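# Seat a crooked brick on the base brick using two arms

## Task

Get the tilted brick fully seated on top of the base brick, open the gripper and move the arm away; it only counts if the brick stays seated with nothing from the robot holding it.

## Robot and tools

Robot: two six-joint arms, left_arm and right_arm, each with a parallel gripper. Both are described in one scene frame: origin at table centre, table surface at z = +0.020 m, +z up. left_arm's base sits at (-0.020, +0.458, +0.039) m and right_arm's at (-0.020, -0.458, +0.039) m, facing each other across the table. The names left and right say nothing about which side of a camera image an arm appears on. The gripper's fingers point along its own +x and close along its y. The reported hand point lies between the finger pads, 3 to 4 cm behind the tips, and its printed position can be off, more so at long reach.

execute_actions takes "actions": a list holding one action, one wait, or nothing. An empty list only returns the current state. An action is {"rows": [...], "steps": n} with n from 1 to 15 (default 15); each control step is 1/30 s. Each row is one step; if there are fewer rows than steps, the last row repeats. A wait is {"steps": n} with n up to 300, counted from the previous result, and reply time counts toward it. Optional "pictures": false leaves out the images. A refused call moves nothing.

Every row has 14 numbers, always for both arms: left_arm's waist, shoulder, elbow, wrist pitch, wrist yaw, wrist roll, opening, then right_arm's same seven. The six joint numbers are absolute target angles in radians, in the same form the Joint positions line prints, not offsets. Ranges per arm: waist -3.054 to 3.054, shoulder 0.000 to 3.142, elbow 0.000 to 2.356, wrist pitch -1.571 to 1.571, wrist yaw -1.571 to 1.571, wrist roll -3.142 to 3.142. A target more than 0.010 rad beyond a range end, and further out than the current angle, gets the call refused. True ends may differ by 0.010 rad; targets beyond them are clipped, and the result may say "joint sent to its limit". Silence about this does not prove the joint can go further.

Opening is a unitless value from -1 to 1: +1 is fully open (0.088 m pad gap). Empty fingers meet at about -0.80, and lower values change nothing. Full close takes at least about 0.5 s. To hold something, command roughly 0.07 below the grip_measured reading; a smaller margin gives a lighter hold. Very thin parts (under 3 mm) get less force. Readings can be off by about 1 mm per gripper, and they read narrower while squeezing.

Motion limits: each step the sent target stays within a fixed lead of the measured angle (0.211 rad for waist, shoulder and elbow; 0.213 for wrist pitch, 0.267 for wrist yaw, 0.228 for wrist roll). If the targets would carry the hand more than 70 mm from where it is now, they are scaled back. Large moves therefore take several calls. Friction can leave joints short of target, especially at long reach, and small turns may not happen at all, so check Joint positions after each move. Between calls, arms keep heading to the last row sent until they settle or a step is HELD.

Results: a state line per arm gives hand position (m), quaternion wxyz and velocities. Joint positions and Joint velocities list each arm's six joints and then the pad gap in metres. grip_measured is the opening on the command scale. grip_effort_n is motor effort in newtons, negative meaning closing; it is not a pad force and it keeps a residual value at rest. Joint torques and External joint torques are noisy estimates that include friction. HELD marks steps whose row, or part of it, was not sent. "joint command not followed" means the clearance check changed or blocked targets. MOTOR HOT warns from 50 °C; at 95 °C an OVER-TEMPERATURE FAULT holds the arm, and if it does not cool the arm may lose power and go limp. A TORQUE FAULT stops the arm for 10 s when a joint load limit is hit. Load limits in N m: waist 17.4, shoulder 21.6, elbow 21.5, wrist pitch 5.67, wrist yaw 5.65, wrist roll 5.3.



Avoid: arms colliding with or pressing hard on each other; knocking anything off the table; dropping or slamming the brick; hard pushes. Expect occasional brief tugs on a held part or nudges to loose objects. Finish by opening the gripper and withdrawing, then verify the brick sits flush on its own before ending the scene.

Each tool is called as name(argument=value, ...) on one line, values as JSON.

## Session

execute_actions(actions=[])

Scene clock: 0.00 s of 3900.00 s.
left_arm: end_effector_position=(-0.0205, +0.1431, +0.3620) grip_measured=+0.989 grip_effort_n=n/a end_effector_quat_wxyz=(+0.708, -0.021, -0.015, -0.706) end_effector_velocity=(+0.000, +0.000, -0.002) end_effector_angular_velocity=(+0.007, +0.022, +0.004) | right_arm: end_effector_position=(-0.0226, -0.0683, +0.2489) grip_measured=+0.992 grip_effort_n=n/a end_effector_quat_wxyz=(+0.119, -0.613, -0.029, +0.780) end_effector_velocity=(-0.001, -0.005, -0.001) end_effector_angular_velocity=(-0.020, +0.007, +0.006)
Joint positions: left_arm=[-0.005  0.843  0.647  0.249 -0.007 -0.008  0.087] | right_arm=[-0.085  1.874  1.889 -1.376 -0.24  -1.501  0.088]
Joint velocities: left_arm=[-0.002 -0.002 -0.002 -0.007 -0.007 -0.022 -0.001] | right_arm=[-0.002 -0.002 -0.002 -0.022 -0.007 -0.007 -0.   ]
Joint torques (N m, as the arm reports them, + toward a larger angle): no reading
External joint torques (N m, as the arm's controller estimates them; a push from outside toward a larger angle lowers the number): no reading
Heat: left arm: hottest elbow 32 °C (+0.0 °C/min); right arm: hottest wrist pitch 34 °C (+0.0 °C/min).

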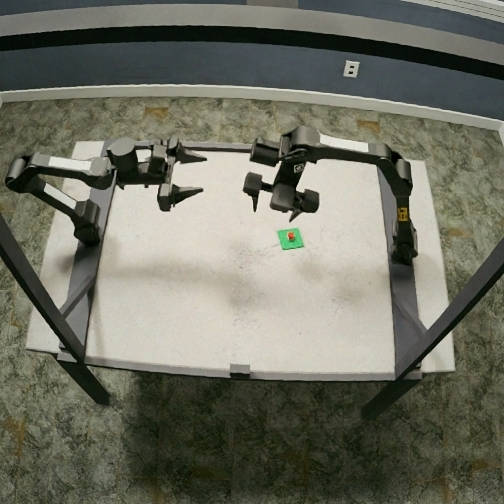

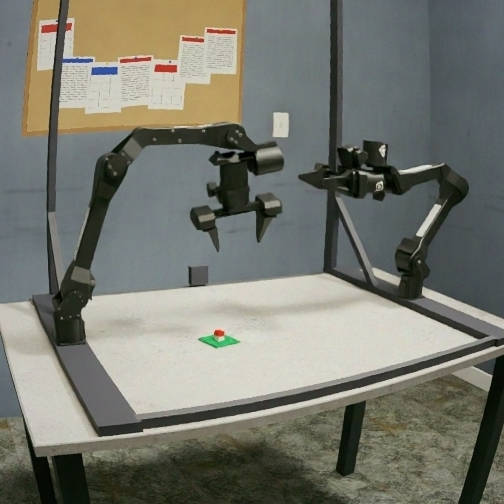

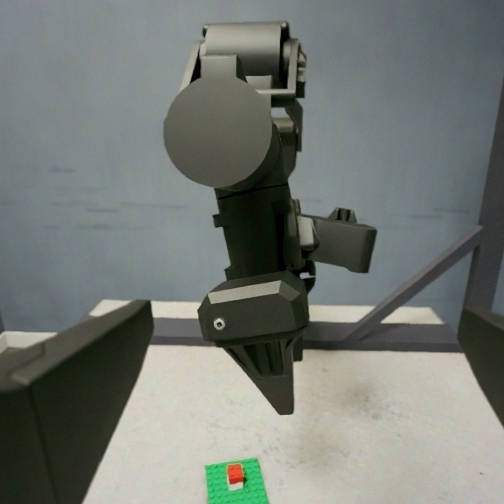

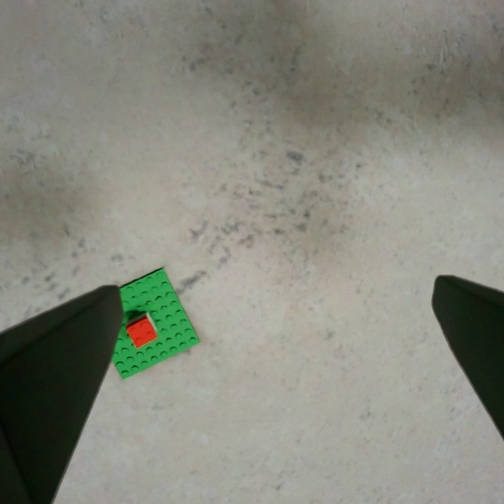

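zoom_image(camera="cam_high", region=[270, 220, 310, 255])

zoom_image(camera="cam_right_wrist", region=[105, 290, 185, 370])

zoom_image(camera="cam_left_wrist", region=[200, 450, 280, 504])

zoom_image(camera="cam_low", region=[190, 320, 250, 355])

Region (270, 220, 310, 255) of cam_high's 504x504 image, scaled by 12.600, with more detail than that image has; it fills the top 441 rows of this view, and the rest is white.

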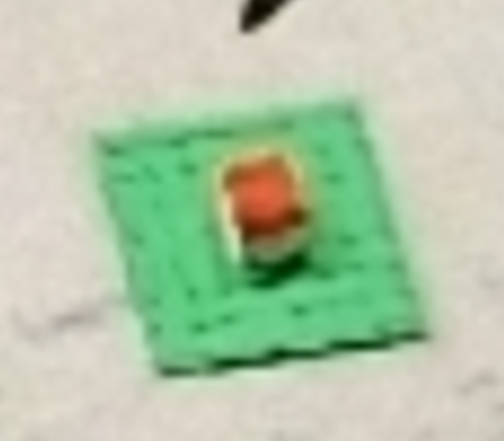

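Region (105, 290, 185, 370) of cam_right_wrist's 504x504 image, scaled by 6.300, with more detail than that image has.

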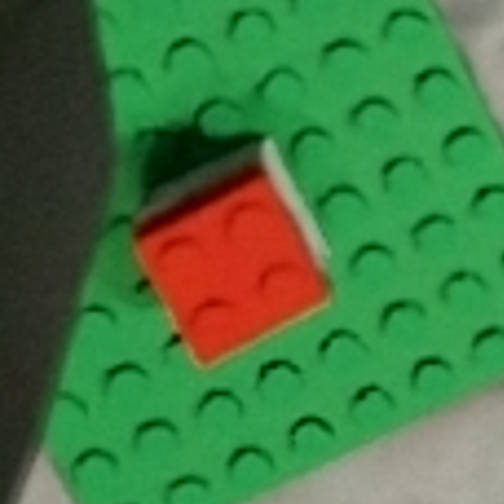

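Region (200, 450, 280, 504) of cam_left_wrist's 504x504 image, scaled by 6.300, with more detail than that image has; it fills the top 340 rows of this view, and the rest is white.

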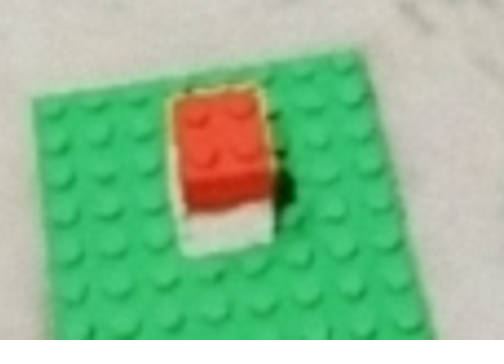

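Region (190, 320, 250, 355) of cam_low's 504x504 image, scaled by 8.400, with more detail than that image has; it fills the top 294 rows of this view, and the rest is white.

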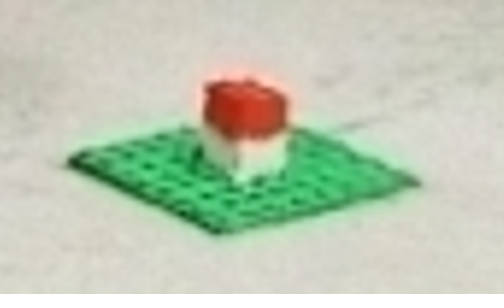

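execute_actions(actions=[{"rows": [[-0.005,0.843,0.647,0.249,-0.007,-0.008,1,-0.085,1.874,1.887,-1.375,-0.239,-1.503,0.95],[-0.005,0.843,0.647,0.249,-0.007,-0.008,1,-0.086,1.873,1.880,-1.371,-0.236,-1.508,0.88],[-0.005,0.843,0.647,0.249,-0.007,-0.008,1,-0.087,1.872,1.869,-1.365,-0.232,-1.517,0.8],[-0.005,0.843,0.647,0.249,-0.007,-0.008,1,-0.089,1.871,1.853,-1.356,-0.225,-1.529,0.7],[-0.005,0.843,0.647,0.249,-0.007,-0.008,1,-0.091,1.869,1.834,-1.345,-0.217,-1.544,0.6],[-0.005,0.843,0.647,0.249,-0.007,-0.008,1,-0.094,1.867,1.810,-1.332,-0.207,-1.562,0.5],[-0.005,0.843,0.647,0.249,-0.007,-0.008,1,-0.097,1.865,1.783,-1.318,-0.197,-1.582,0.4],[-0.005,0.843,0.647,0.249,-0.007,-0.008,1,-0.100,1.863,1.754,-1.301,-0.184,-1.605,0.3],[-0.005,0.843,0.647,0.249,-0.007,-0.008,1,-0.104,1.860,1.722,-1.283,-0.171,-1.630,0.2],[-0.005,0.843,0.647,0.249,-0.007,-0.008,1,-0.108,1.857,1.688,-1.265,-0.157,-1.656,0.1],[-0.005,0.843,0.647,0.249,-0.007,-0.008,1,-0.112,1.855,1.652,-1.245,-0.143,-1.683,0.0],[-0.005,0.843,0.647,0.249,-0.007,-0.008,1,-0.116,1.851,1.616,-1.225,-0.127,-1.712,-0.1],[-0.005,0.843,0.647,0.249,-0.007,-0.008,1,-0.120,1.849,1.579,-1.204,-0.113,-1.739,-0.2],[-0.005,0.843,0.647,0.249,-0.007,-0.008,1,-0.124,1.845,1.543,-1.184,-0.097,-1.768,-0.3],[-0.005,0.843,0.647,0.249,-0.007,-0.008,1,-0.128,1.843,1.507,-1.164,-0.083,-1.795,-0.3]], "steps": 15}], pictures=false)

execute_actions(actions=[{"rows": [[-0.005,0.843,0.647,0.249,-0.007,-0.008,1,-0.132,1.840,1.473,-1.146,-0.069,-1.821,-0.3],[-0.005,0.843,0.647,0.249,-0.007,-0.008,1,-0.136,1.837,1.441,-1.128,-0.056,-1.846,-0.3],[-0.005,0.843,0.647,0.249,-0.007,-0.008,1,-0.139,1.835,1.412,-1.111,-0.043,-1.869,-0.3],[-0.005,0.843,0.647,0.249,-0.007,-0.008,1,-0.142,1.833,1.385,-1.097,-0.032,-1.889,-0.3],[-0.005,0.843,0.647,0.249,-0.007,-0.008,1,-0.145,1.831,1.361,-1.084,-0.021,-1.907,-0.3],[-0.005,0.843,0.647,0.249,-0.007,-0.008,1,-0.147,1.829,1.342,-1.073,-0.012,-1.922,-0.3],[-0.005,0.843,0.647,0.249,-0.007,-0.008,1,-0.149,1.828,1.326,-1.064,-0.005,-1.934,-0.3],[-0.005,0.843,0.647,0.249,-0.007,-0.008,1,-0.150,1.827,1.315,-1.058,0.0,-1.943,-0.3],[-0.005,0.843,0.647,0.249,-0.007,-0.008,1,-0.151,1.826,1.308,-1.054,0.003,-1.948,-0.3],[-0.005,0.843,0.647,0.249,-0.007,-0.008,1,-0.152,1.826,1.306,-1.052,0.004,-1.95,-0.3]], "steps": 15}], pictures=false)

execute_actions(actions=[{"steps": 8}])

Scene clock: 45.17 s of 3900.00 s.
left_arm: end_effector_position=(-0.0205, +0.1431, +0.3620) grip_measured=+0.989 grip_effort_n=2.6 end_effector_quat_wxyz=(+0.708, -0.021, -0.015, -0.706) end_effector_velocity=(+0.002, +0.000, -0.002) end_effector_angular_velocity=(+0.007, +0.022, +0.009) | right_arm: end_effector_position=(+0.0026, -0.0861, +0.1776) grip_measured=-0.073 grip_effort_n=-20.7 end_effector_quat_wxyz=(+0.030, -0.664, -0.053, +0.745) end_effector_velocity=(+0.095, -0.119, -0.257) end_effector_angular_velocity=(-0.383, -0.440, +0.603)
Joint positions: left_arm=[-0.005  0.843  0.647  0.249 -0.007 -0.008  0.087] | right_arm=[-0.113  1.867  1.621 -1.222 -0.13  -1.711  0.035]
Joint velocities: left_arm=[ 0.002 -0.002 -0.002 -0.007 -0.007 -0.022 -0.   ] | right_arm=[-0.129 -0.061 -1.028  0.535  0.403 -0.784 -0.105]
Joint torques (N m, as the arm reports them, + toward a larger angle): left_arm=[ 0.06 -1.39  6.78  1.87  0.05 -0.03] | right_arm=[ -0.25 -11.05   4.61   0.24   0.03  -0.24]
External joint torques (N m, as the arm's controller estimates them; a push from outside toward a larger angle lowers the number): left_arm=[ 0.05  0.65 -0.22  0.17  0.05 -0.04] | right_arm=[-0.24 -2.93 -1.15 -0.14  0.18 -0.25]
Heat: left arm: hottest elbow 37 °C (+6.6 °C/min); right arm: hottest shoulder 39 °C (+6.6 °C/min).
Steps of this call (steps 1 to 90: nothing new was sent; then 41.67 s passed at rest; steps 91 to 105: all 15 steps of this action). Readings (joint positions):
91: left_arm=[-0.005 0.843 0.647 0.249 -0.007 -0.008] | right_arm=[-0.085 1.874 1.889 -1.376 -0.240 -1.501]
92: left_arm=[-0.005 0.843 0.647 0.249 -0.007 -0.008] | right_arm=[-0.085 1.874 1.889 -1.376 -0.240 -1.501]
94: left_arm=[-0.005 0.843 0.647 0.249 -0.007 -0.008] | right_arm=[-0.085 1.874 1.884 -1.369 -0.240 -1.507]
98: left_arm=[-0.005 0.843 0.647 0.249 -0.007 -0.008] | right_arm=[-0.088 1.873 1.830 -1.335 -0.216 -1.553]
105: the state above

Scene clock: 45.67 s of 3900.00 s.
left_arm: end_effector_position=(-0.0205, +0.1431, +0.3620) grip_measured=+0.989 grip_effort_n=2.6 end_effector_quat_wxyz=(+0.708, -0.021, -0.015, -0.706) end_effector_velocity=(+0.000, +0.000, -0.002) end_effector_angular_velocity=(+0.007, +0.022, +0.004) | right_arm: end_effector_position=(+0.0282, -0.1296, +0.1086) grip_measured=-0.294 grip_effort_n=-20.2 end_effector_quat_wxyz=(+0.080, +0.700, +0.074, -0.706) end_effector_velocity=(+0.005, -0.007, -0.002) end_effector_angular_velocity=(+0.026, -0.040, +0.064)
Joint positions: left_arm=[-0.005  0.843  0.647  0.249 -0.007 -0.008  0.087] | right_arm=[-0.148  1.844  1.323 -1.059 -0.005 -1.937  0.025]
Joint velocities: left_arm=[-0.002 -0.002 -0.002 -0.007 -0.007 -0.022 -0.001] | right_arm=[-0.002 -0.046 -0.066  0.051  0.037 -0.066 -0.001]
Joint torques (N m, as the arm reports them, + toward a larger angle): left_arm=[ 0.07 -1.39  6.77  1.87  0.05 -0.03] | right_arm=[ -0.29 -10.1    4.34   0.09   0.08  -0.22]
External joint torques (N m, as the arm's controller estimates them; a push from outside toward a larger angle lowers the number): left_arm=[ 0.07  0.66 -0.27  0.16  0.04 -0.04] | right_arm=[-0.35 -2.63 -1.1  -0.16  0.14 -0.22]
Heat: left arm: hottest elbow 37 °C (+6.6 °C/min); right arm: hottest shoulder 39 °C (+6.6 °C/min).
Steps of this call (steps 1 to 15: all 15 steps of this action). Readings (joint positions):
1: left_arm=[-0.005 0.843 0.647 0.249 -0.007 -0.008] | right_arm=[-0.117 1.865 1.586 -1.203 -0.116 -1.737]
2: left_arm=[-0.005 0.843 0.647 0.249 -0.007 -0.008] | right_arm=[-0.121 1.863 1.552 -1.185 -0.102 -1.763]
4: left_arm=[-0.005 0.843 0.647 0.249 -0.007 -0.008] | right_arm=[-0.129 1.859 1.487 -1.151 -0.076 -1.812]
8: left_arm=[-0.005 0.843 0.647 0.249 -0.007 -0.008] | right_arm=[-0.141 1.852 1.384 -1.096 -0.032 -1.889]
15: the state above

Scene clock: 45.93 s of 3900.00 s.
left_arm: end_effector_position=(-0.0205, +0.1431, +0.3620) grip_measured=+0.989 grip_effort_n=2.6 end_effector_quat_wxyz=(+0.708, -0.021, -0.015, -0.706) end_effector_velocity=(-0.002, +0.000, -0.004) end_effector_angular_velocity=(+0.012, +0.007, -0.010) | right_arm: end_effector_position=(+0.0287, -0.1303, +0.1083) grip_measured=-0.296 grip_effort_n=-20.2 end_effector_quat_wxyz=(+0.082, +0.701, +0.077, -0.704) end_effector_velocity=(-0.003, -0.003, -0.005) end_effector_angular_velocity=(-0.009, +0.024, +0.005)
Joint positions: left_arm=[-0.005  0.843  0.647  0.249 -0.007 -0.008  0.087] | right_arm=[-0.149  1.84   1.317 -1.054 -0.002 -1.944  0.024]
Joint velocities: left_arm=[-0.002 -0.002 -0.007 -0.007  0.007 -0.007 -0.   ] | right_arm=[-0.002  0.002 -0.017  0.007 -0.022 -0.007 -0.   ]
Joint torques (N m, as the arm reports them, + toward a larger angle): left_arm=[ 0.06 -1.38  6.77  1.88  0.04 -0.03] | right_arm=[-0.41 -9.82  4.47  0.08  0.11 -0.24]
External joint torques (N m, as the arm's controller estimates them; a push from outside toward a larger angle lowers the number): left_arm=[ 0.07  0.6  -0.18  0.19  0.04 -0.04] | right_arm=[-0.38 -2.47 -0.92 -0.17  0.16 -0.24]
Heat: left arm: hottest elbow 37 °C (+6.5 °C/min); right arm: hottest shoulder 39 °C (+6.5 °C/min).
Steps of this call (steps 1 to 8: the robot went on to your last target). Readings (joint positions):
1: left_arm=[-0.005 0.843 0.647 0.249 -0.007 -0.008] | right_arm=[-0.148 1.843 1.321 -1.058 -0.004 -1.939]
2: left_arm=[-0.005 0.843 0.647 0.249 -0.007 -0.008] | right_arm=[-0.148 1.842 1.320 -1.057 -0.004 -1.940]
4: left_arm=[-0.005 0.843 0.647 0.249 -0.007 -0.008] | right_arm=[-0.148 1.841 1.318 -1.056 -0.003 -1.942]
8: the state above

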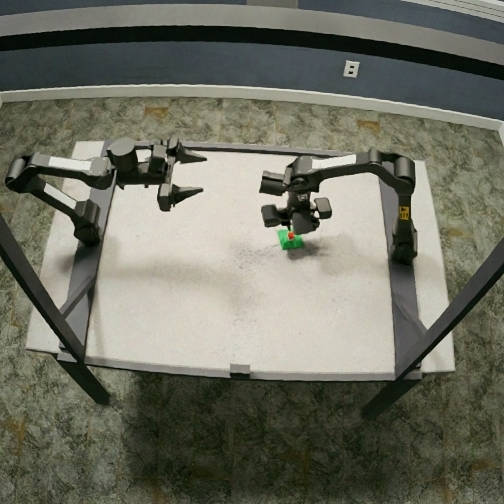

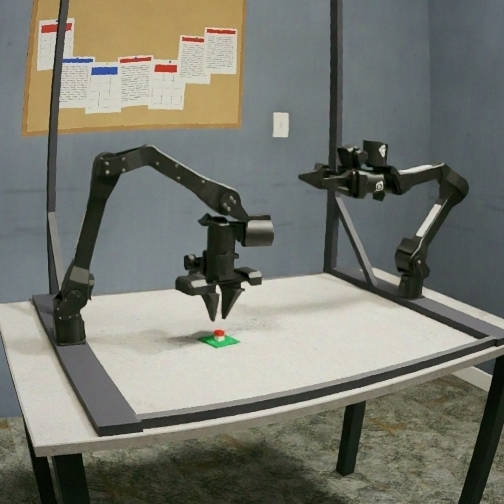

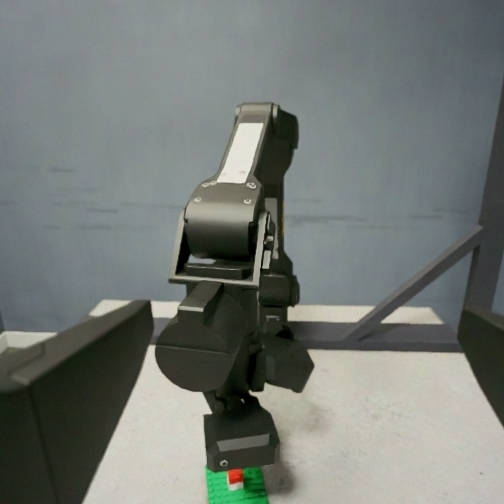

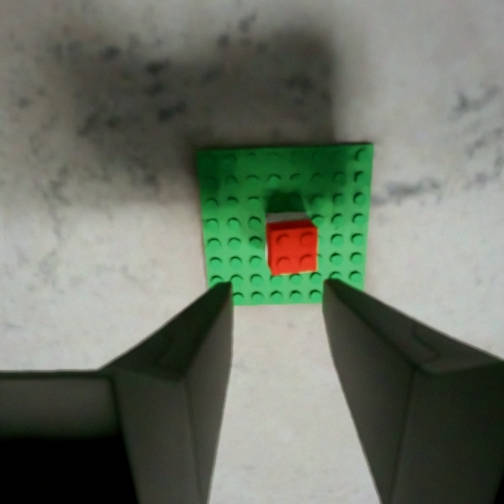

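zoom_image(camera="cam_right_wrist", region=[215, 190, 345, 320])

Region (215, 190, 345, 320) of cam_right_wrist's 504x504 image, scaled by 3.877, with more detail than that image has.

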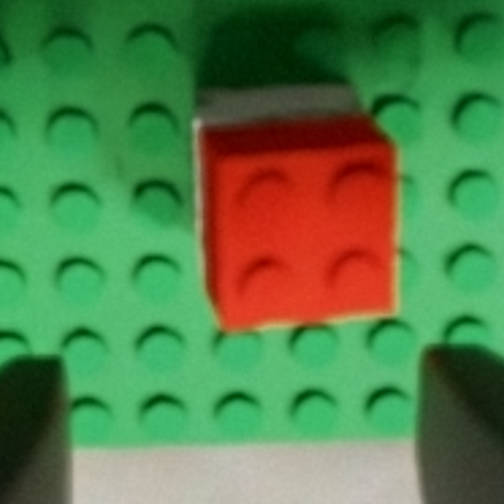

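execute_actions(actions=[{"rows": [[-0.005,0.843,0.647,0.249,-0.007,-0.008,1,-0.148,1.838,1.306,-1.052,0.004,-1.95,-0.36],[-0.005,0.843,0.647,0.249,-0.007,-0.008,1,-0.146,1.848,1.305,-1.049,0.004,-1.95,-0.42],[-0.005,0.843,0.647,0.249,-0.007,-0.008,1,-0.144,1.854,1.303,-1.045,0.004,-1.95,-0.48],[-0.005,0.843,0.647,0.249,-0.007,-0.008,1,-0.142,1.858,1.300,-1.039,0.004,-1.95,-0.54],[-0.005,0.843,0.647,0.249,-0.007,-0.008,1,-0.140,1.862,1.297,-1.032,0.004,-1.95,-0.60],[-0.005,0.843,0.647,0.249,-0.007,-0.008,1,-0.138,1.866,1.293,-1.024,0.004,-1.95,-0.66],[-0.005,0.843,0.647,0.249,-0.007,-0.008,1,-0.136,1.870,1.289,-1.016,0.004,-1.95,-0.70],[-0.005,0.843,0.647,0.249,-0.007,-0.008,1,-0.135,1.874,1.285,-1.008,0.004,-1.95,-0.73],[-0.005,0.843,0.647,0.249,-0.007,-0.008,1,-0.134,1.878,1.282,-1.001,0.004,-1.95,-0.73],[-0.005,0.843,0.647,0.249,-0.007,-0.008,1,-0.133,1.882,1.279,-0.994,0.004,-1.95,-0.73],[-0.005,0.843,0.647,0.249,-0.007,-0.008,1,-0.132,1.885,1.276,-0.988,0.004,-1.95,-0.73],[-0.005,0.843,0.647,0.249,-0.007,-0.008,1,-0.132,1.888,1.274,-0.983,0.004,-1.95,-0.73],[-0.005,0.843,0.647,0.249,-0.007,-0.008,1,-0.132,1.890,1.272,-0.980,0.004,-1.95,-0.73]], "steps": 15}], pictures=false)

execute_actions(actions=[{"steps": 10}])

zoom_image(camera="cam_right_wrist", region=[225, 215, 335, 325])

zoom_image(camera="cam_low", region=[195, 310, 243, 350])

Scene clock: 68.47 s of 3900.00 s.
left_arm: end_effector_position=(-0.0205, +0.1431, +0.3620) grip_measured=+0.989 grip_effort_n=2.6 end_effector_quat_wxyz=(+0.708, -0.021, -0.015, -0.706) end_effector_velocity=(+0.003, +0.001, +0.001) end_effector_angular_velocity=(-0.007, +0.008, +0.019) | right_arm: end_effector_position=(+0.0251, -0.1267, +0.0905) grip_measured=-0.709 grip_effort_n=-20.2 end_effector_quat_wxyz=(+0.087, +0.701, +0.081, -0.703) end_effector_velocity=(-0.003, -0.006, -0.032) end_effector_angular_velocity=(-0.050, +0.014, +0.024)
Joint positions: left_arm=[-0.005  0.843  0.647  0.249 -0.007 -0.008  0.087] | right_arm=[-0.136  1.872  1.285 -0.991 -0.001 -1.944  0.004]
Joint velocities: left_arm=[-0.002 -0.002 -0.002  0.007 -0.022 -0.007 -0.   ] | right_arm=[ 0.002  0.061 -0.056  0.066 -0.007 -0.022 -0.008]
Joint torques (N m, as the arm reports them, + toward a larger angle): left_arm=[ 0.07 -1.39  6.77  1.87  0.04 -0.03] | right_arm=[ 0.3  -6.94  4.56  0.12  0.1  -0.23]
External joint torques (N m, as the arm's controller estimates them; a push from outside toward a larger angle lowers the number): left_arm=[ 0.06  0.64 -0.23  0.17  0.04 -0.04] | right_arm=[ 0.41  0.94 -0.92 -0.12  0.14 -0.23]
Heat: left arm: hottest elbow 39 °C (+5.0 °C/min); right arm: hottest shoulder 41 °C (+7.1 °C/min).
Steps of this call (steps 1 to 15: the robot went on to your last target; steps 16 to 90: nothing new was sent; then 19.03 s passed at rest; steps 91 to 105: all 15 steps of this action). Readings (joint positions):
91: left_arm=[-0.005 0.843 0.647 0.249 -0.007 -0.008] | right_arm=[-0.149 1.840 1.316 -1.054 -0.001 -1.944]
92: left_arm=[-0.005 0.843 0.647 0.249 -0.007 -0.008] | right_arm=[-0.149 1.840 1.315 -1.053 -0.001 -1.944]
94: left_arm=[-0.005 0.843 0.647 0.249 -0.007 -0.008] | right_arm=[-0.149 1.840 1.314 -1.049 -0.001 -1.944]
98: left_arm=[-0.005 0.843 0.647 0.249 -0.007 -0.008] | right_arm=[-0.144 1.846 1.305 -1.028 -0.001 -1.944]
105: the state above

Scene clock: 68.80 s of 3900.00 s.
left_arm: end_effector_position=(-0.0205, +0.1431, +0.3620) grip_measured=+0.989 grip_effort_n=2.6 end_effector_quat_wxyz=(+0.708, -0.021, -0.015, -0.706) end_effector_velocity=(+0.000, +0.000, -0.002) end_effector_angular_velocity=(+0.007, +0.008, +0.004) | right_arm: end_effector_position=(+0.0250, -0.1259, +0.0888) grip_measured=-0.726 grip_effort_n=-20.2 end_effector_quat_wxyz=(+0.086, +0.701, +0.082, -0.703) end_effector_velocity=(-0.003, -0.003, +0.001) end_effector_angular_velocity=(-0.004, +0.023, +0.005)
Joint positions: left_arm=[-0.005  0.843  0.647  0.249 -0.007 -0.008  0.087] | right_arm=[-0.135  1.875  1.281 -0.982 -0.001 -1.944  0.003]
Joint velocities: left_arm=[-0.002 -0.002 -0.002 -0.007 -0.007 -0.007 -0.   ] | right_arm=[-0.002 -0.007 -0.007 -0.007 -0.022 -0.007 -0.001]
Joint torques (N m, as the arm reports them, + toward a larger angle): left_arm=[ 0.06 -1.39  6.77  1.87  0.04 -0.03] | right_arm=[ 0.12 -6.67  4.15  0.09  0.09 -0.25]
External joint torques (N m, as the arm's controller estimates them; a push from outside toward a larger angle lowers the number): left_arm=[ 0.06  0.65 -0.23  0.17  0.04 -0.04] | right_arm=[ 0.12  0.93 -1.18 -0.15  0.14 -0.25]
Heat: left arm: hottest elbow 39 °C (+5.0 °C/min); right arm: hottest shoulder 41 °C (+7.0 °C/min).
Steps of this call (steps 1 to 10: the robot went on to your last target). Readings (joint positions):
1: left_arm=[-0.005 0.843 0.647 0.249 -0.007 -0.008] | right_arm=[-0.136 1.874 1.283 -0.989 -0.001 -1.944]
2: left_arm=[-0.005 0.843 0.647 0.249 -0.007 -0.008] | right_arm=[-0.135 1.875 1.282 -0.987 -0.001 -1.944]
4: left_arm=[-0.005 0.843 0.647 0.249 -0.007 -0.008] | right_arm=[-0.135 1.875 1.282 -0.985 -0.001 -1.944]
8: left_arm=[-0.005 0.843 0.647 0.249 -0.007 -0.008] | right_arm=[-0.135 1.875 1.282 -0.983 -0.001 -1.944]
10: the state above

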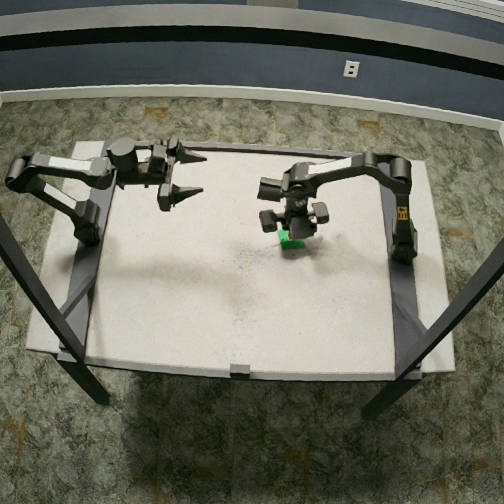

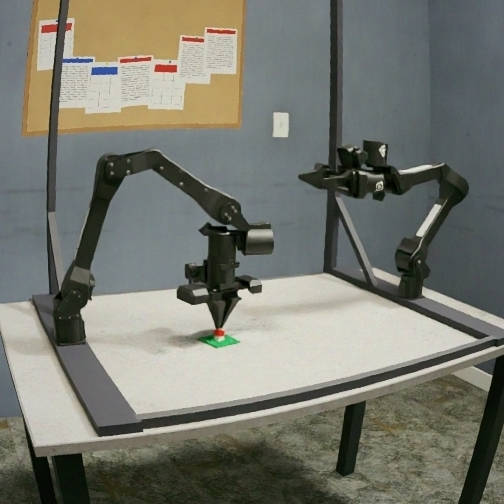

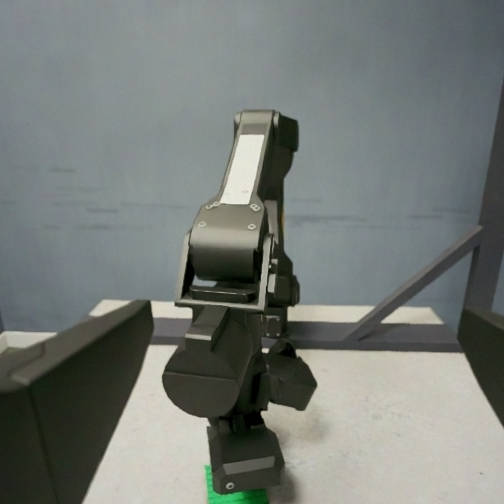

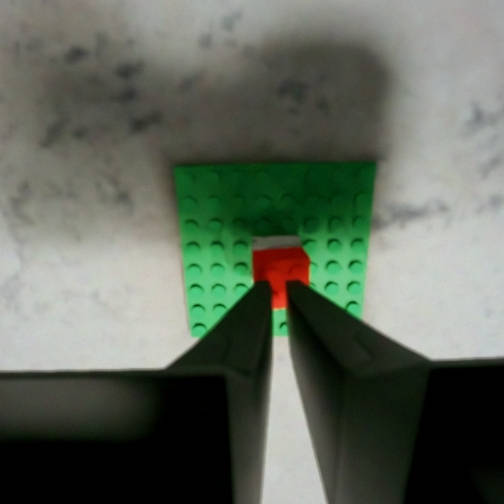

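Region (225, 215, 335, 325) of cam_right_wrist's 504x504 image, scaled by 4.582, with more detail than that image has.

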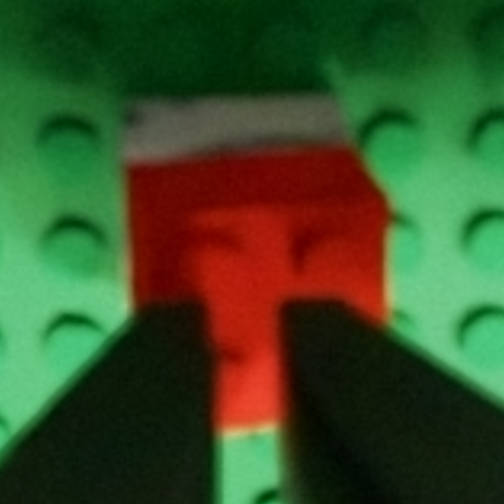

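Region (195, 310, 243, 350) of cam_low's 504x504 image, scaled by 10.500, with more detail than that image has.

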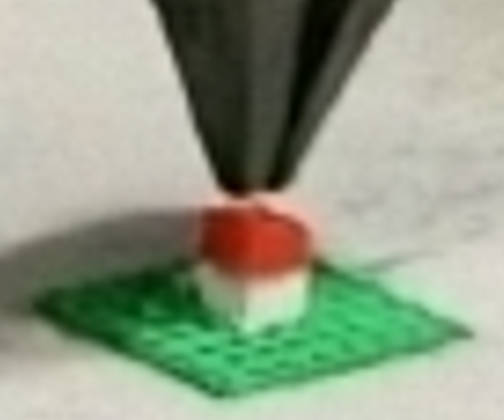

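execute_actions(actions=[{"rows": [[-0.005,0.843,0.647,0.249,-0.007,-0.008,1,-0.131,1.891,1.2715,-0.978,0.004,-1.95,-0.75],[-0.005,0.843,0.647,0.249,-0.007,-0.008,1,-0.130,1.8925,1.271,-0.976,0.004,-1.95,-0.76],[-0.005,0.843,0.647,0.249,-0.007,-0.008,1,-0.1295,1.894,1.2705,-0.974,0.004,-1.95,-0.76],[-0.005,0.843,0.647,0.249,-0.007,-0.008,1,-0.1295,1.895,1.270,-0.972,0.004,-1.95,-0.76],[-0.005,0.843,0.647,0.249,-0.007,-0.008,1,-0.1295,1.8957,1.269,-0.9705,0.004,-1.95,-0.76],[-0.005,0.843,0.647,0.249,-0.007,-0.008,1,-0.1295,1.8963,1.268,-0.969,0.004,-1.95,-0.76],[-0.005,0.843,0.647,0.249,-0.007,-0.008,1,-0.1295,1.8969,1.267,-0.9675,0.004,-1.95,-0.76],[-0.005,0.843,0.647,0.249,-0.007,-0.008,1,-0.1295,1.8975,1.266,-0.966,0.004,-1.95,-0.76],[-0.005,0.843,0.647,0.249,-0.007,-0.008,1,-0.1295,1.8981,1.265,-0.9645,0.004,-1.95,-0.76],[-0.005,0.843,0.647,0.249,-0.007,-0.008,1,-0.1295,1.8987,1.264,-0.963,0.004,-1.95,-0.76],[-0.005,0.843,0.647,0.249,-0.007,-0.008,1,-0.1295,1.8993,1.263,-0.9615,0.004,-1.95,-0.76],[-0.005,0.843,0.647,0.249,-0.007,-0.008,1,-0.1295,1.8999,1.262,-0.960,0.004,-1.95,-0.76],[-0.005,0.843,0.647,0.249,-0.007,-0.008,1,-0.1295,1.9005,1.261,-0.9585,0.004,-1.95,-0.76],[-0.005,0.843,0.647,0.249,-0.007,-0.008,1,-0.1295,1.901,1.260,-0.957,0.004,-1.95,-0.76],[-0.005,0.843,0.647,0.249,-0.007,-0.008,1,-0.1295,1.9015,1.259,-0.956,0.004,-1.95,-0.76]], "steps": 15}], pictures=false)

execute_actions(actions=[{"steps": 8}])

zoom_image(camera="cam_right_wrist", region=[225, 215, 335, 325])

Scene clock: 88.40 s of 3900.00 s.
left_arm: end_effector_position=(-0.0205, +0.1431, +0.3620) grip_measured=+0.989 grip_effort_n=2.6 end_effector_quat_wxyz=(+0.708, -0.021, -0.015, -0.706) end_effector_velocity=(+0.000, +0.000, -0.002) end_effector_angular_velocity=(+0.007, -0.007, +0.005) | right_arm: end_effector_position=(+0.0243, -0.1252, +0.0840) grip_measured=-0.756 grip_effort_n=-20.7 end_effector_quat_wxyz=(+0.087, +0.701, +0.083, -0.703) end_effector_velocity=(+0.001, -0.007, -0.006) end_effector_angular_velocity=(-0.018, -0.005, -0.010)
Joint positions: left_arm=[-0.005  0.843  0.647  0.249 -0.007 -0.008  0.087] | right_arm=[-0.133  1.884  1.272 -0.964 -0.    -1.944  0.002]
Joint velocities: left_arm=[-0.002 -0.002 -0.002 -0.007 -0.007  0.007 -0.   ] | right_arm=[-0.002 -0.002 -0.027  0.007  0.007  0.007 -0.   ]
Joint torques (N m, as the arm reports them, + toward a larger angle): left_arm=[ 0.06 -1.38  6.77  1.87  0.05 -0.03] | right_arm=[ 0.26 -6.36  4.34  0.31  0.08 -0.22]
External joint torques (N m, as the arm's controller estimates them; a push from outside toward a larger angle lowers the number): left_arm=[ 0.06  0.68 -0.27  0.16  0.05 -0.04] | right_arm=[ 0.26  1.19 -0.89  0.06  0.13 -0.22]
Heat: left arm: hottest elbow 39 °C (+3.0 °C/min); right arm: hottest shoulder 39 °C (+2.0 °C/min).
Steps of this call (steps 1 to 15: the robot went on to your last target; steps 16 to 90: nothing new was sent; then 16.10 s passed at rest; steps 91 to 105: all 15 steps of this action). Readings (joint positions):
91: left_arm=[-0.005 0.843 0.647 0.249 -0.007 -0.008] | right_arm=[-0.135 1.876 1.281 -0.982 -0.001 -1.944]
92: left_arm=[-0.005 0.843 0.647 0.249 -0.007 -0.008] | right_arm=[-0.135 1.876 1.281 -0.980 -0.001 -1.944]
94: left_arm=[-0.005 0.843 0.647 0.249 -0.007 -0.008] | right_arm=[-0.134 1.878 1.281 -0.978 -0.001 -1.944]
98: left_arm=[-0.005 0.843 0.647 0.249 -0.007 -0.008] | right_arm=[-0.133 1.881 1.278 -0.972 -0.001 -1.944]
105: the state above

Scene clock: 88.67 s of 3900.00 s.
left_arm: end_effector_position=(-0.0205, +0.1431, +0.3620) grip_measured=+0.989 grip_effort_n=2.1 end_effector_quat_wxyz=(+0.708, -0.021, -0.015, -0.706) end_effector_velocity=(+0.000, +0.001, -0.001) end_effector_angular_velocity=(+0.012, +0.008, +0.004) | right_arm: end_effector_position=(+0.0243, -0.1254, +0.0837) grip_measured=-0.756 grip_effort_n=-21.6 end_effector_quat_wxyz=(+0.087, +0.702, +0.083, -0.702) end_effector_velocity=(+0.001, -0.002, +0.002) end_effector_angular_velocity=(-0.001, +0.008, +0.015)
Joint positions: left_arm=[-0.005  0.843  0.647  0.249 -0.007 -0.008  0.087] | right_arm=[-0.133  1.884  1.271 -0.963 -0.    -1.944  0.002]
Joint velocities: left_arm=[-0.002 -0.007  0.002 -0.022 -0.007 -0.007 -0.   ] | right_arm=[-0.007 -0.007 -0.002 -0.007 -0.007 -0.022 -0.   ]
Joint torques (N m, as the arm reports them, + toward a larger angle): left_arm=[ 0.05 -1.39  6.74  1.87  0.05 -0.03] | right_arm=[ 0.21 -6.15  4.3   0.4   0.06 -0.25]
External joint torques (N m, as the arm's controller estimates them; a push from outside toward a larger angle lowers the number): left_arm=[ 0.05  0.7  -0.32  0.15  0.04 -0.04] | right_arm=[ 0.29  1.45 -0.97  0.16  0.1  -0.25]
Heat: left arm: hottest elbow 39 °C (+3.0 °C/min); right arm: hottest shoulder 39 °C (+2.0 °C/min).
Steps of this call (steps 1 to 8: the robot went on to your last target). Readings (joint positions):
1: left_arm=[-0.005 0.843 0.647 0.249 -0.007 -0.008] | right_arm=[-0.133 1.884 1.272 -0.964 -0.000 -1.944]
2: left_arm=[-0.005 0.843 0.647 0.249 -0.007 -0.008] | right_arm=[-0.133 1.884 1.272 -0.964 -0.000 -1.944]
4: left_arm=[-0.005 0.843 0.647 0.249 -0.007 -0.008] | right_arm=[-0.133 1.884 1.271 -0.963 -0.000 -1.944]
8: the state above

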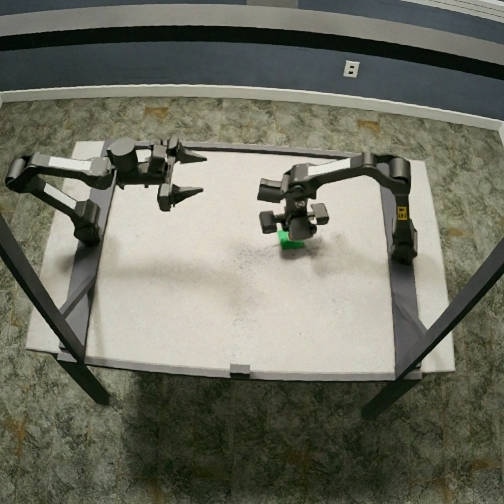

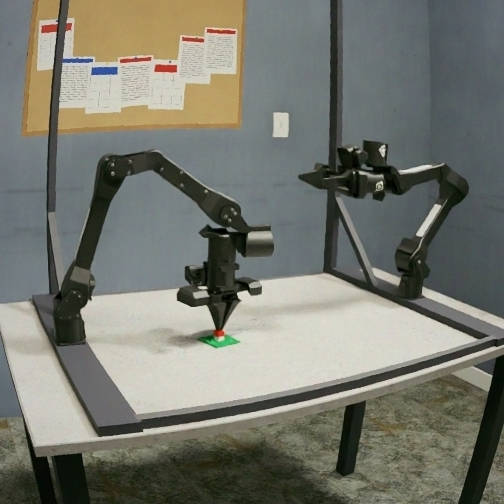

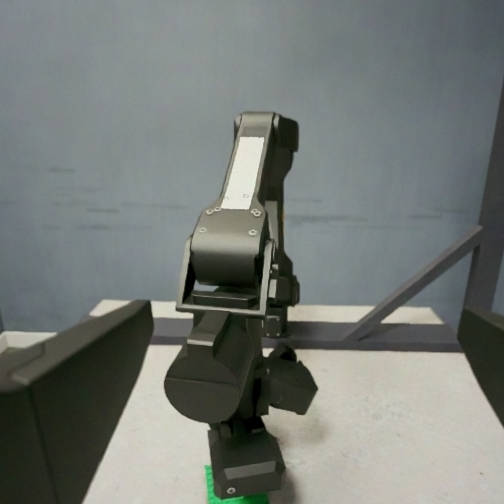

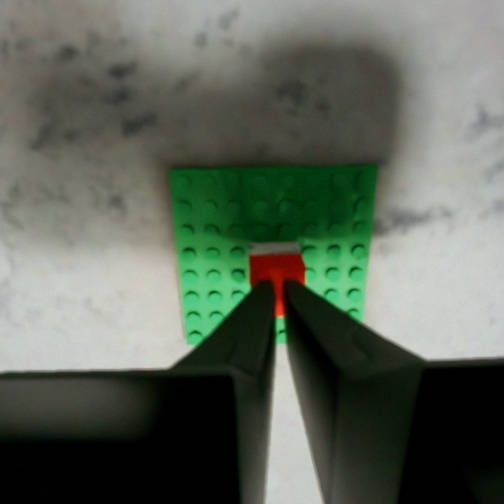

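Region (225, 215, 335, 325) of cam_right_wrist's 504x504 image, scaled by 4.582, with more detail than that image has.

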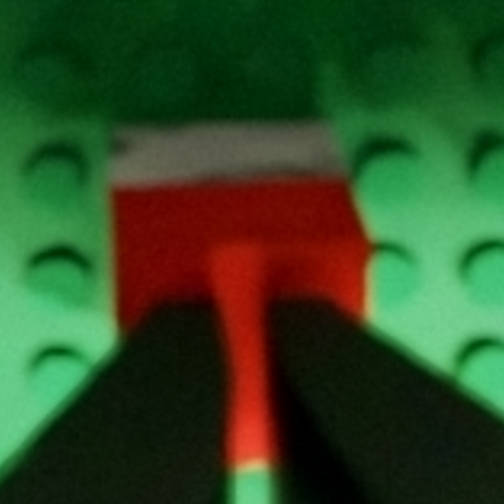

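execute_actions(actions=[{"rows": [[-0.005,0.843,0.647,0.249,-0.007,-0.008,1,-0.1295,1.9045,1.257,-0.958,0.004,-1.95,-0.76],[-0.005,0.843,0.647,0.249,-0.007,-0.008,1,-0.1295,1.9075,1.255,-0.960,0.004,-1.95,-0.76],[-0.005,0.843,0.647,0.249,-0.007,-0.008,1,-0.1295,1.9105,1.2527,-0.961,0.004,-1.95,-0.76],[-0.005,0.843,0.647,0.249,-0.007,-0.008,1,-0.1295,1.9135,1.2505,-0.961,0.004,-1.95,-0.76],[-0.005,0.843,0.647,0.249,-0.007,-0.008,1,-0.1295,1.9165,1.2483,-0.961,0.004,-1.95,-0.76],[-0.005,0.843,0.647,0.249,-0.007,-0.008,1,-0.1295,1.9195,1.2461,-0.961,0.004,-1.95,-0.76],[-0.005,0.843,0.647,0.249,-0.007,-0.008,1,-0.1295,1.9225,1.2439,-0.961,0.004,-1.95,-0.76],[-0.005,0.843,0.647,0.249,-0.007,-0.008,1,-0.1295,1.9255,1.2417,-0.961,0.004,-1.95,-0.76],[-0.005,0.843,0.647,0.249,-0.007,-0.008,1,-0.1295,1.9285,1.2395,-0.961,0.004,-1.95,-0.76],[-0.005,0.843,0.647,0.249,-0.007,-0.008,1,-0.1295,1.9315,1.2373,-0.961,0.004,-1.95,-0.76],[-0.005,0.843,0.647,0.249,-0.007,-0.008,1,-0.1295,1.9345,1.2351,-0.961,0.004,-1.95,-0.76],[-0.005,0.843,0.647,0.249,-0.007,-0.008,1,-0.1295,1.9375,1.2329,-0.961,0.004,-1.95,-0.76],[-0.005,0.843,0.647,0.249,-0.007,-0.008,1,-0.1295,1.9405,1.2307,-0.961,0.004,-1.95,-0.76],[-0.005,0.843,0.647,0.249,-0.007,-0.008,1,-0.1295,1.9435,1.2285,-0.961,0.004,-1.95,-0.76],[-0.005,0.843,0.647,0.249,-0.007,-0.008,1,-0.1295,1.9465,1.2263,-0.961,0.004,-1.95,-0.76]], "steps": 15}], pictures=false)

execute_actions(actions=[{"rows": [[-0.005,0.843,0.647,0.249,-0.007,-0.008,1,-0.1295,1.950,1.224,-0.961,0.004,-1.95,-0.76],[-0.005,0.843,0.647,0.249,-0.007,-0.008,1,-0.1295,1.9535,1.2215,-0.961,0.004,-1.95,-0.76],[-0.005,0.843,0.647,0.249,-0.007,-0.008,1,-0.1295,1.957,1.219,-0.961,0.004,-1.95,-0.76],[-0.005,0.843,0.647,0.249,-0.007,-0.008,1,-0.1295,1.9605,1.2165,-0.961,0.004,-1.95,-0.76],[-0.005,0.843,0.647,0.249,-0.007,-0.008,1,-0.1295,1.964,1.214,-0.961,0.004,-1.95,-0.76],[-0.005,0.843,0.647,0.249,-0.007,-0.008,1,-0.1295,1.9675,1.2115,-0.961,0.004,-1.95,-0.76],[-0.005,0.843,0.647,0.249,-0.007,-0.008,1,-0.1295,1.971,1.209,-0.961,0.004,-1.95,-0.76],[-0.005,0.843,0.647,0.249,-0.007,-0.008,1,-0.1295,1.9745,1.2065,-0.961,0.004,-1.95,-0.76],[-0.005,0.843,0.647,0.249,-0.007,-0.008,1,-0.1295,1.978,1.204,-0.961,0.004,-1.95,-0.76],[-0.005,0.843,0.647,0.249,-0.007,-0.008,1,-0.1295,1.9815,1.2015,-0.961,0.004,-1.95,-0.76]], "steps": 15}])

zoom_image(camera="cam_right_wrist", region=[225, 215, 335, 325])

Scene clock: 102.83 s of 3900.00 s.
left_arm: end_effector_position=(-0.0205, +0.1431, +0.3620) grip_measured=+0.989 grip_effort_n=2.6 end_effector_quat_wxyz=(+0.708, -0.021, -0.015, -0.706) end_effector_velocity=(-0.002, +0.000, -0.001) end_effector_angular_velocity=(-0.002, +0.007, -0.010) | right_arm: end_effector_position=(+0.0241, -0.1276, +0.0794) grip_measured=-0.756 grip_effort_n=-21.2 end_effector_quat_wxyz=(+0.092, +0.701, +0.078, -0.703) end_effector_velocity=(+0.001, -0.008, -0.009) end_effector_angular_velocity=(-0.042, -0.002, +0.005)
Joint positions: left_arm=[-0.005  0.843  0.647  0.249 -0.007 -0.008  0.087] | right_arm=[-0.133  1.893  1.264 -0.961  0.001 -1.944  0.002]
Joint velocities: left_arm=[-0.002 -0.002 -0.007  0.007  0.007 -0.007 -0.   ] | right_arm=[-0.002  0.017 -0.017 -0.007  0.007 -0.007 -0.   ]
Joint torques (N m, as the arm reports them, + toward a larger angle): left_arm=[ 0.04 -1.4   6.78  1.87  0.05 -0.03] | right_arm=[ 0.32 -2.36  1.4   0.01  0.04 -0.21]
External joint torques (N m, as the arm's controller estimates them; a push from outside toward a larger angle lowers the number): left_arm=[ 0.05  0.63 -0.21  0.16  0.04 -0.04] | right_arm=[ 0.38  5.03 -3.68 -0.2   0.08 -0.2 ]
Heat: left arm: hottest elbow 40 °C (+3.0 °C/min); right arm: hottest shoulder 38 °C (+0.0 °C/min).
Steps of this call (steps 1 to 15: the robot went on to your last target; steps 16 to 90: nothing new was sent; then 10.67 s passed at rest; steps 91 to 105: all 15 steps of this action). Readings (joint positions):
91: left_arm=[-0.005 0.843 0.647 0.249 -0.007 -0.008] | right_arm=[-0.133 1.884 1.270 -0.963 0.000 -1.944]
92: left_arm=[-0.005 0.843 0.647 0.249 -0.007 -0.008] | right_arm=[-0.133 1.884 1.270 -0.963 0.000 -1.944]
94: left_arm=[-0.005 0.843 0.647 0.249 -0.007 -0.008] | right_arm=[-0.133 1.885 1.269 -0.963 0.000 -1.944]
98: left_arm=[-0.005 0.843 0.647 0.249 -0.007 -0.008] | right_arm=[-0.133 1.888 1.267 -0.962 0.000 -1.944]
105: the state above

Scene clock: 103.33 s of 3900.00 s.
left_arm: end_effector_position=(-0.0205, +0.1431, +0.3620) grip_measured=+0.989 grip_effort_n=2.6 end_effector_quat_wxyz=(+0.708, -0.021, -0.015, -0.706) end_effector_velocity=(+0.000, +0.000, -0.005) end_effector_angular_velocity=(+0.022, +0.022, +0.004) | right_arm: end_effector_position=(+0.0239, -0.1293, +0.0761) grip_measured=-0.756 grip_effort_n=-21.2 end_effector_quat_wxyz=(+0.095, +0.699, +0.075, -0.704) end_effector_velocity=(-0.001, -0.006, -0.001) end_effector_angular_velocity=(-0.026, +0.011, +0.019)
Joint positions: left_arm=[-0.005  0.843  0.647  0.249 -0.007 -0.008  0.087] | right_arm=[-0.133  1.9    1.26  -0.961  0.001 -1.944  0.002]
Joint velocities: left_arm=[-0.002 -0.002 -0.002 -0.022 -0.007 -0.022  0.   ] | right_arm=[-0.002  0.002 -0.002 -0.022 -0.007 -0.022  0.   ]
Joint torques (N m, as the arm reports them, + toward a larger angle): left_arm=[ 0.06 -1.38  6.77  1.87  0.04 -0.02] | right_arm=[ 0.26  1.44 -1.13 -0.02  0.04 -0.25]
External joint torques (N m, as the arm's controller estimates them; a push from outside toward a larger angle lowers the number): left_arm=[ 0.06  0.65 -0.24  0.17  0.04 -0.03] | right_arm=[ 0.22  9.   -6.26 -0.22  0.1  -0.24]
Heat: left arm: hottest elbow 40 °C (+3.0 °C/min); right arm: hottest shoulder 38 °C (+0.0 °C/min).
Steps of this call (steps 1 to 15: all 15 steps of this action). Readings (joint positions):
1: left_arm=[-0.005 0.843 0.647 0.249 -0.007 -0.008] | right_arm=[-0.133 1.893 1.264 -0.961 0.001 -1.944]
2: left_arm=[-0.005 0.843 0.647 0.249 -0.007 -0.008] | right_arm=[-0.133 1.894 1.264 -0.961 0.001 -1.944]
4: left_arm=[-0.005 0.843 0.647 0.249 -0.007 -0.008] | right_arm=[-0.133 1.895 1.263 -0.961 0.001 -1.944]
8: left_arm=[-0.005 0.843 0.647 0.249 -0.007 -0.008] | right_arm=[-0.133 1.898 1.261 -0.961 0.001 -1.944]
15: the state above

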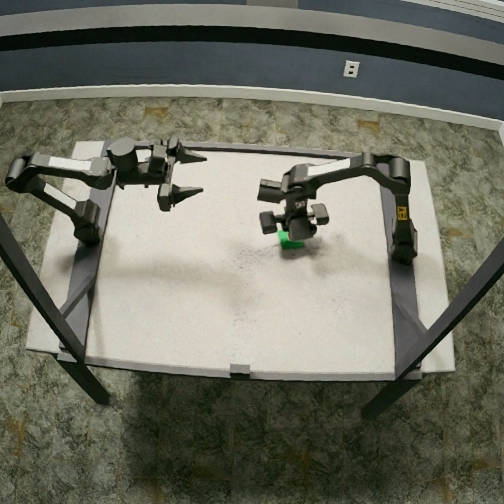

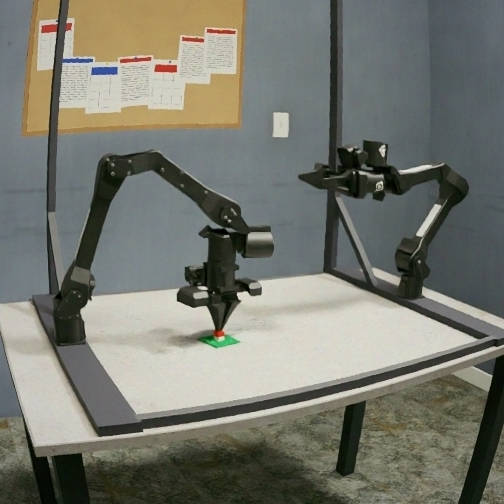

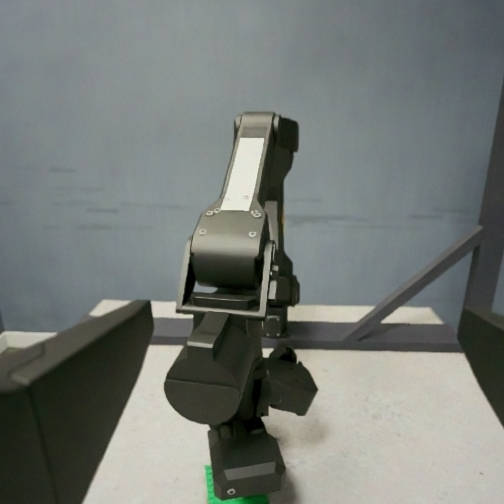

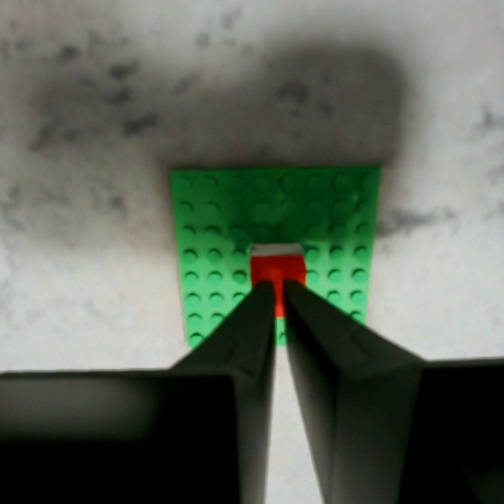

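Region (225, 215, 335, 325) of cam_right_wrist's 504x504 image, scaled by 4.582, with more detail than that image has.

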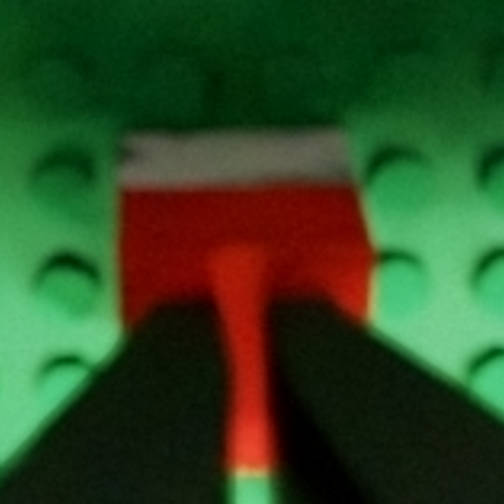

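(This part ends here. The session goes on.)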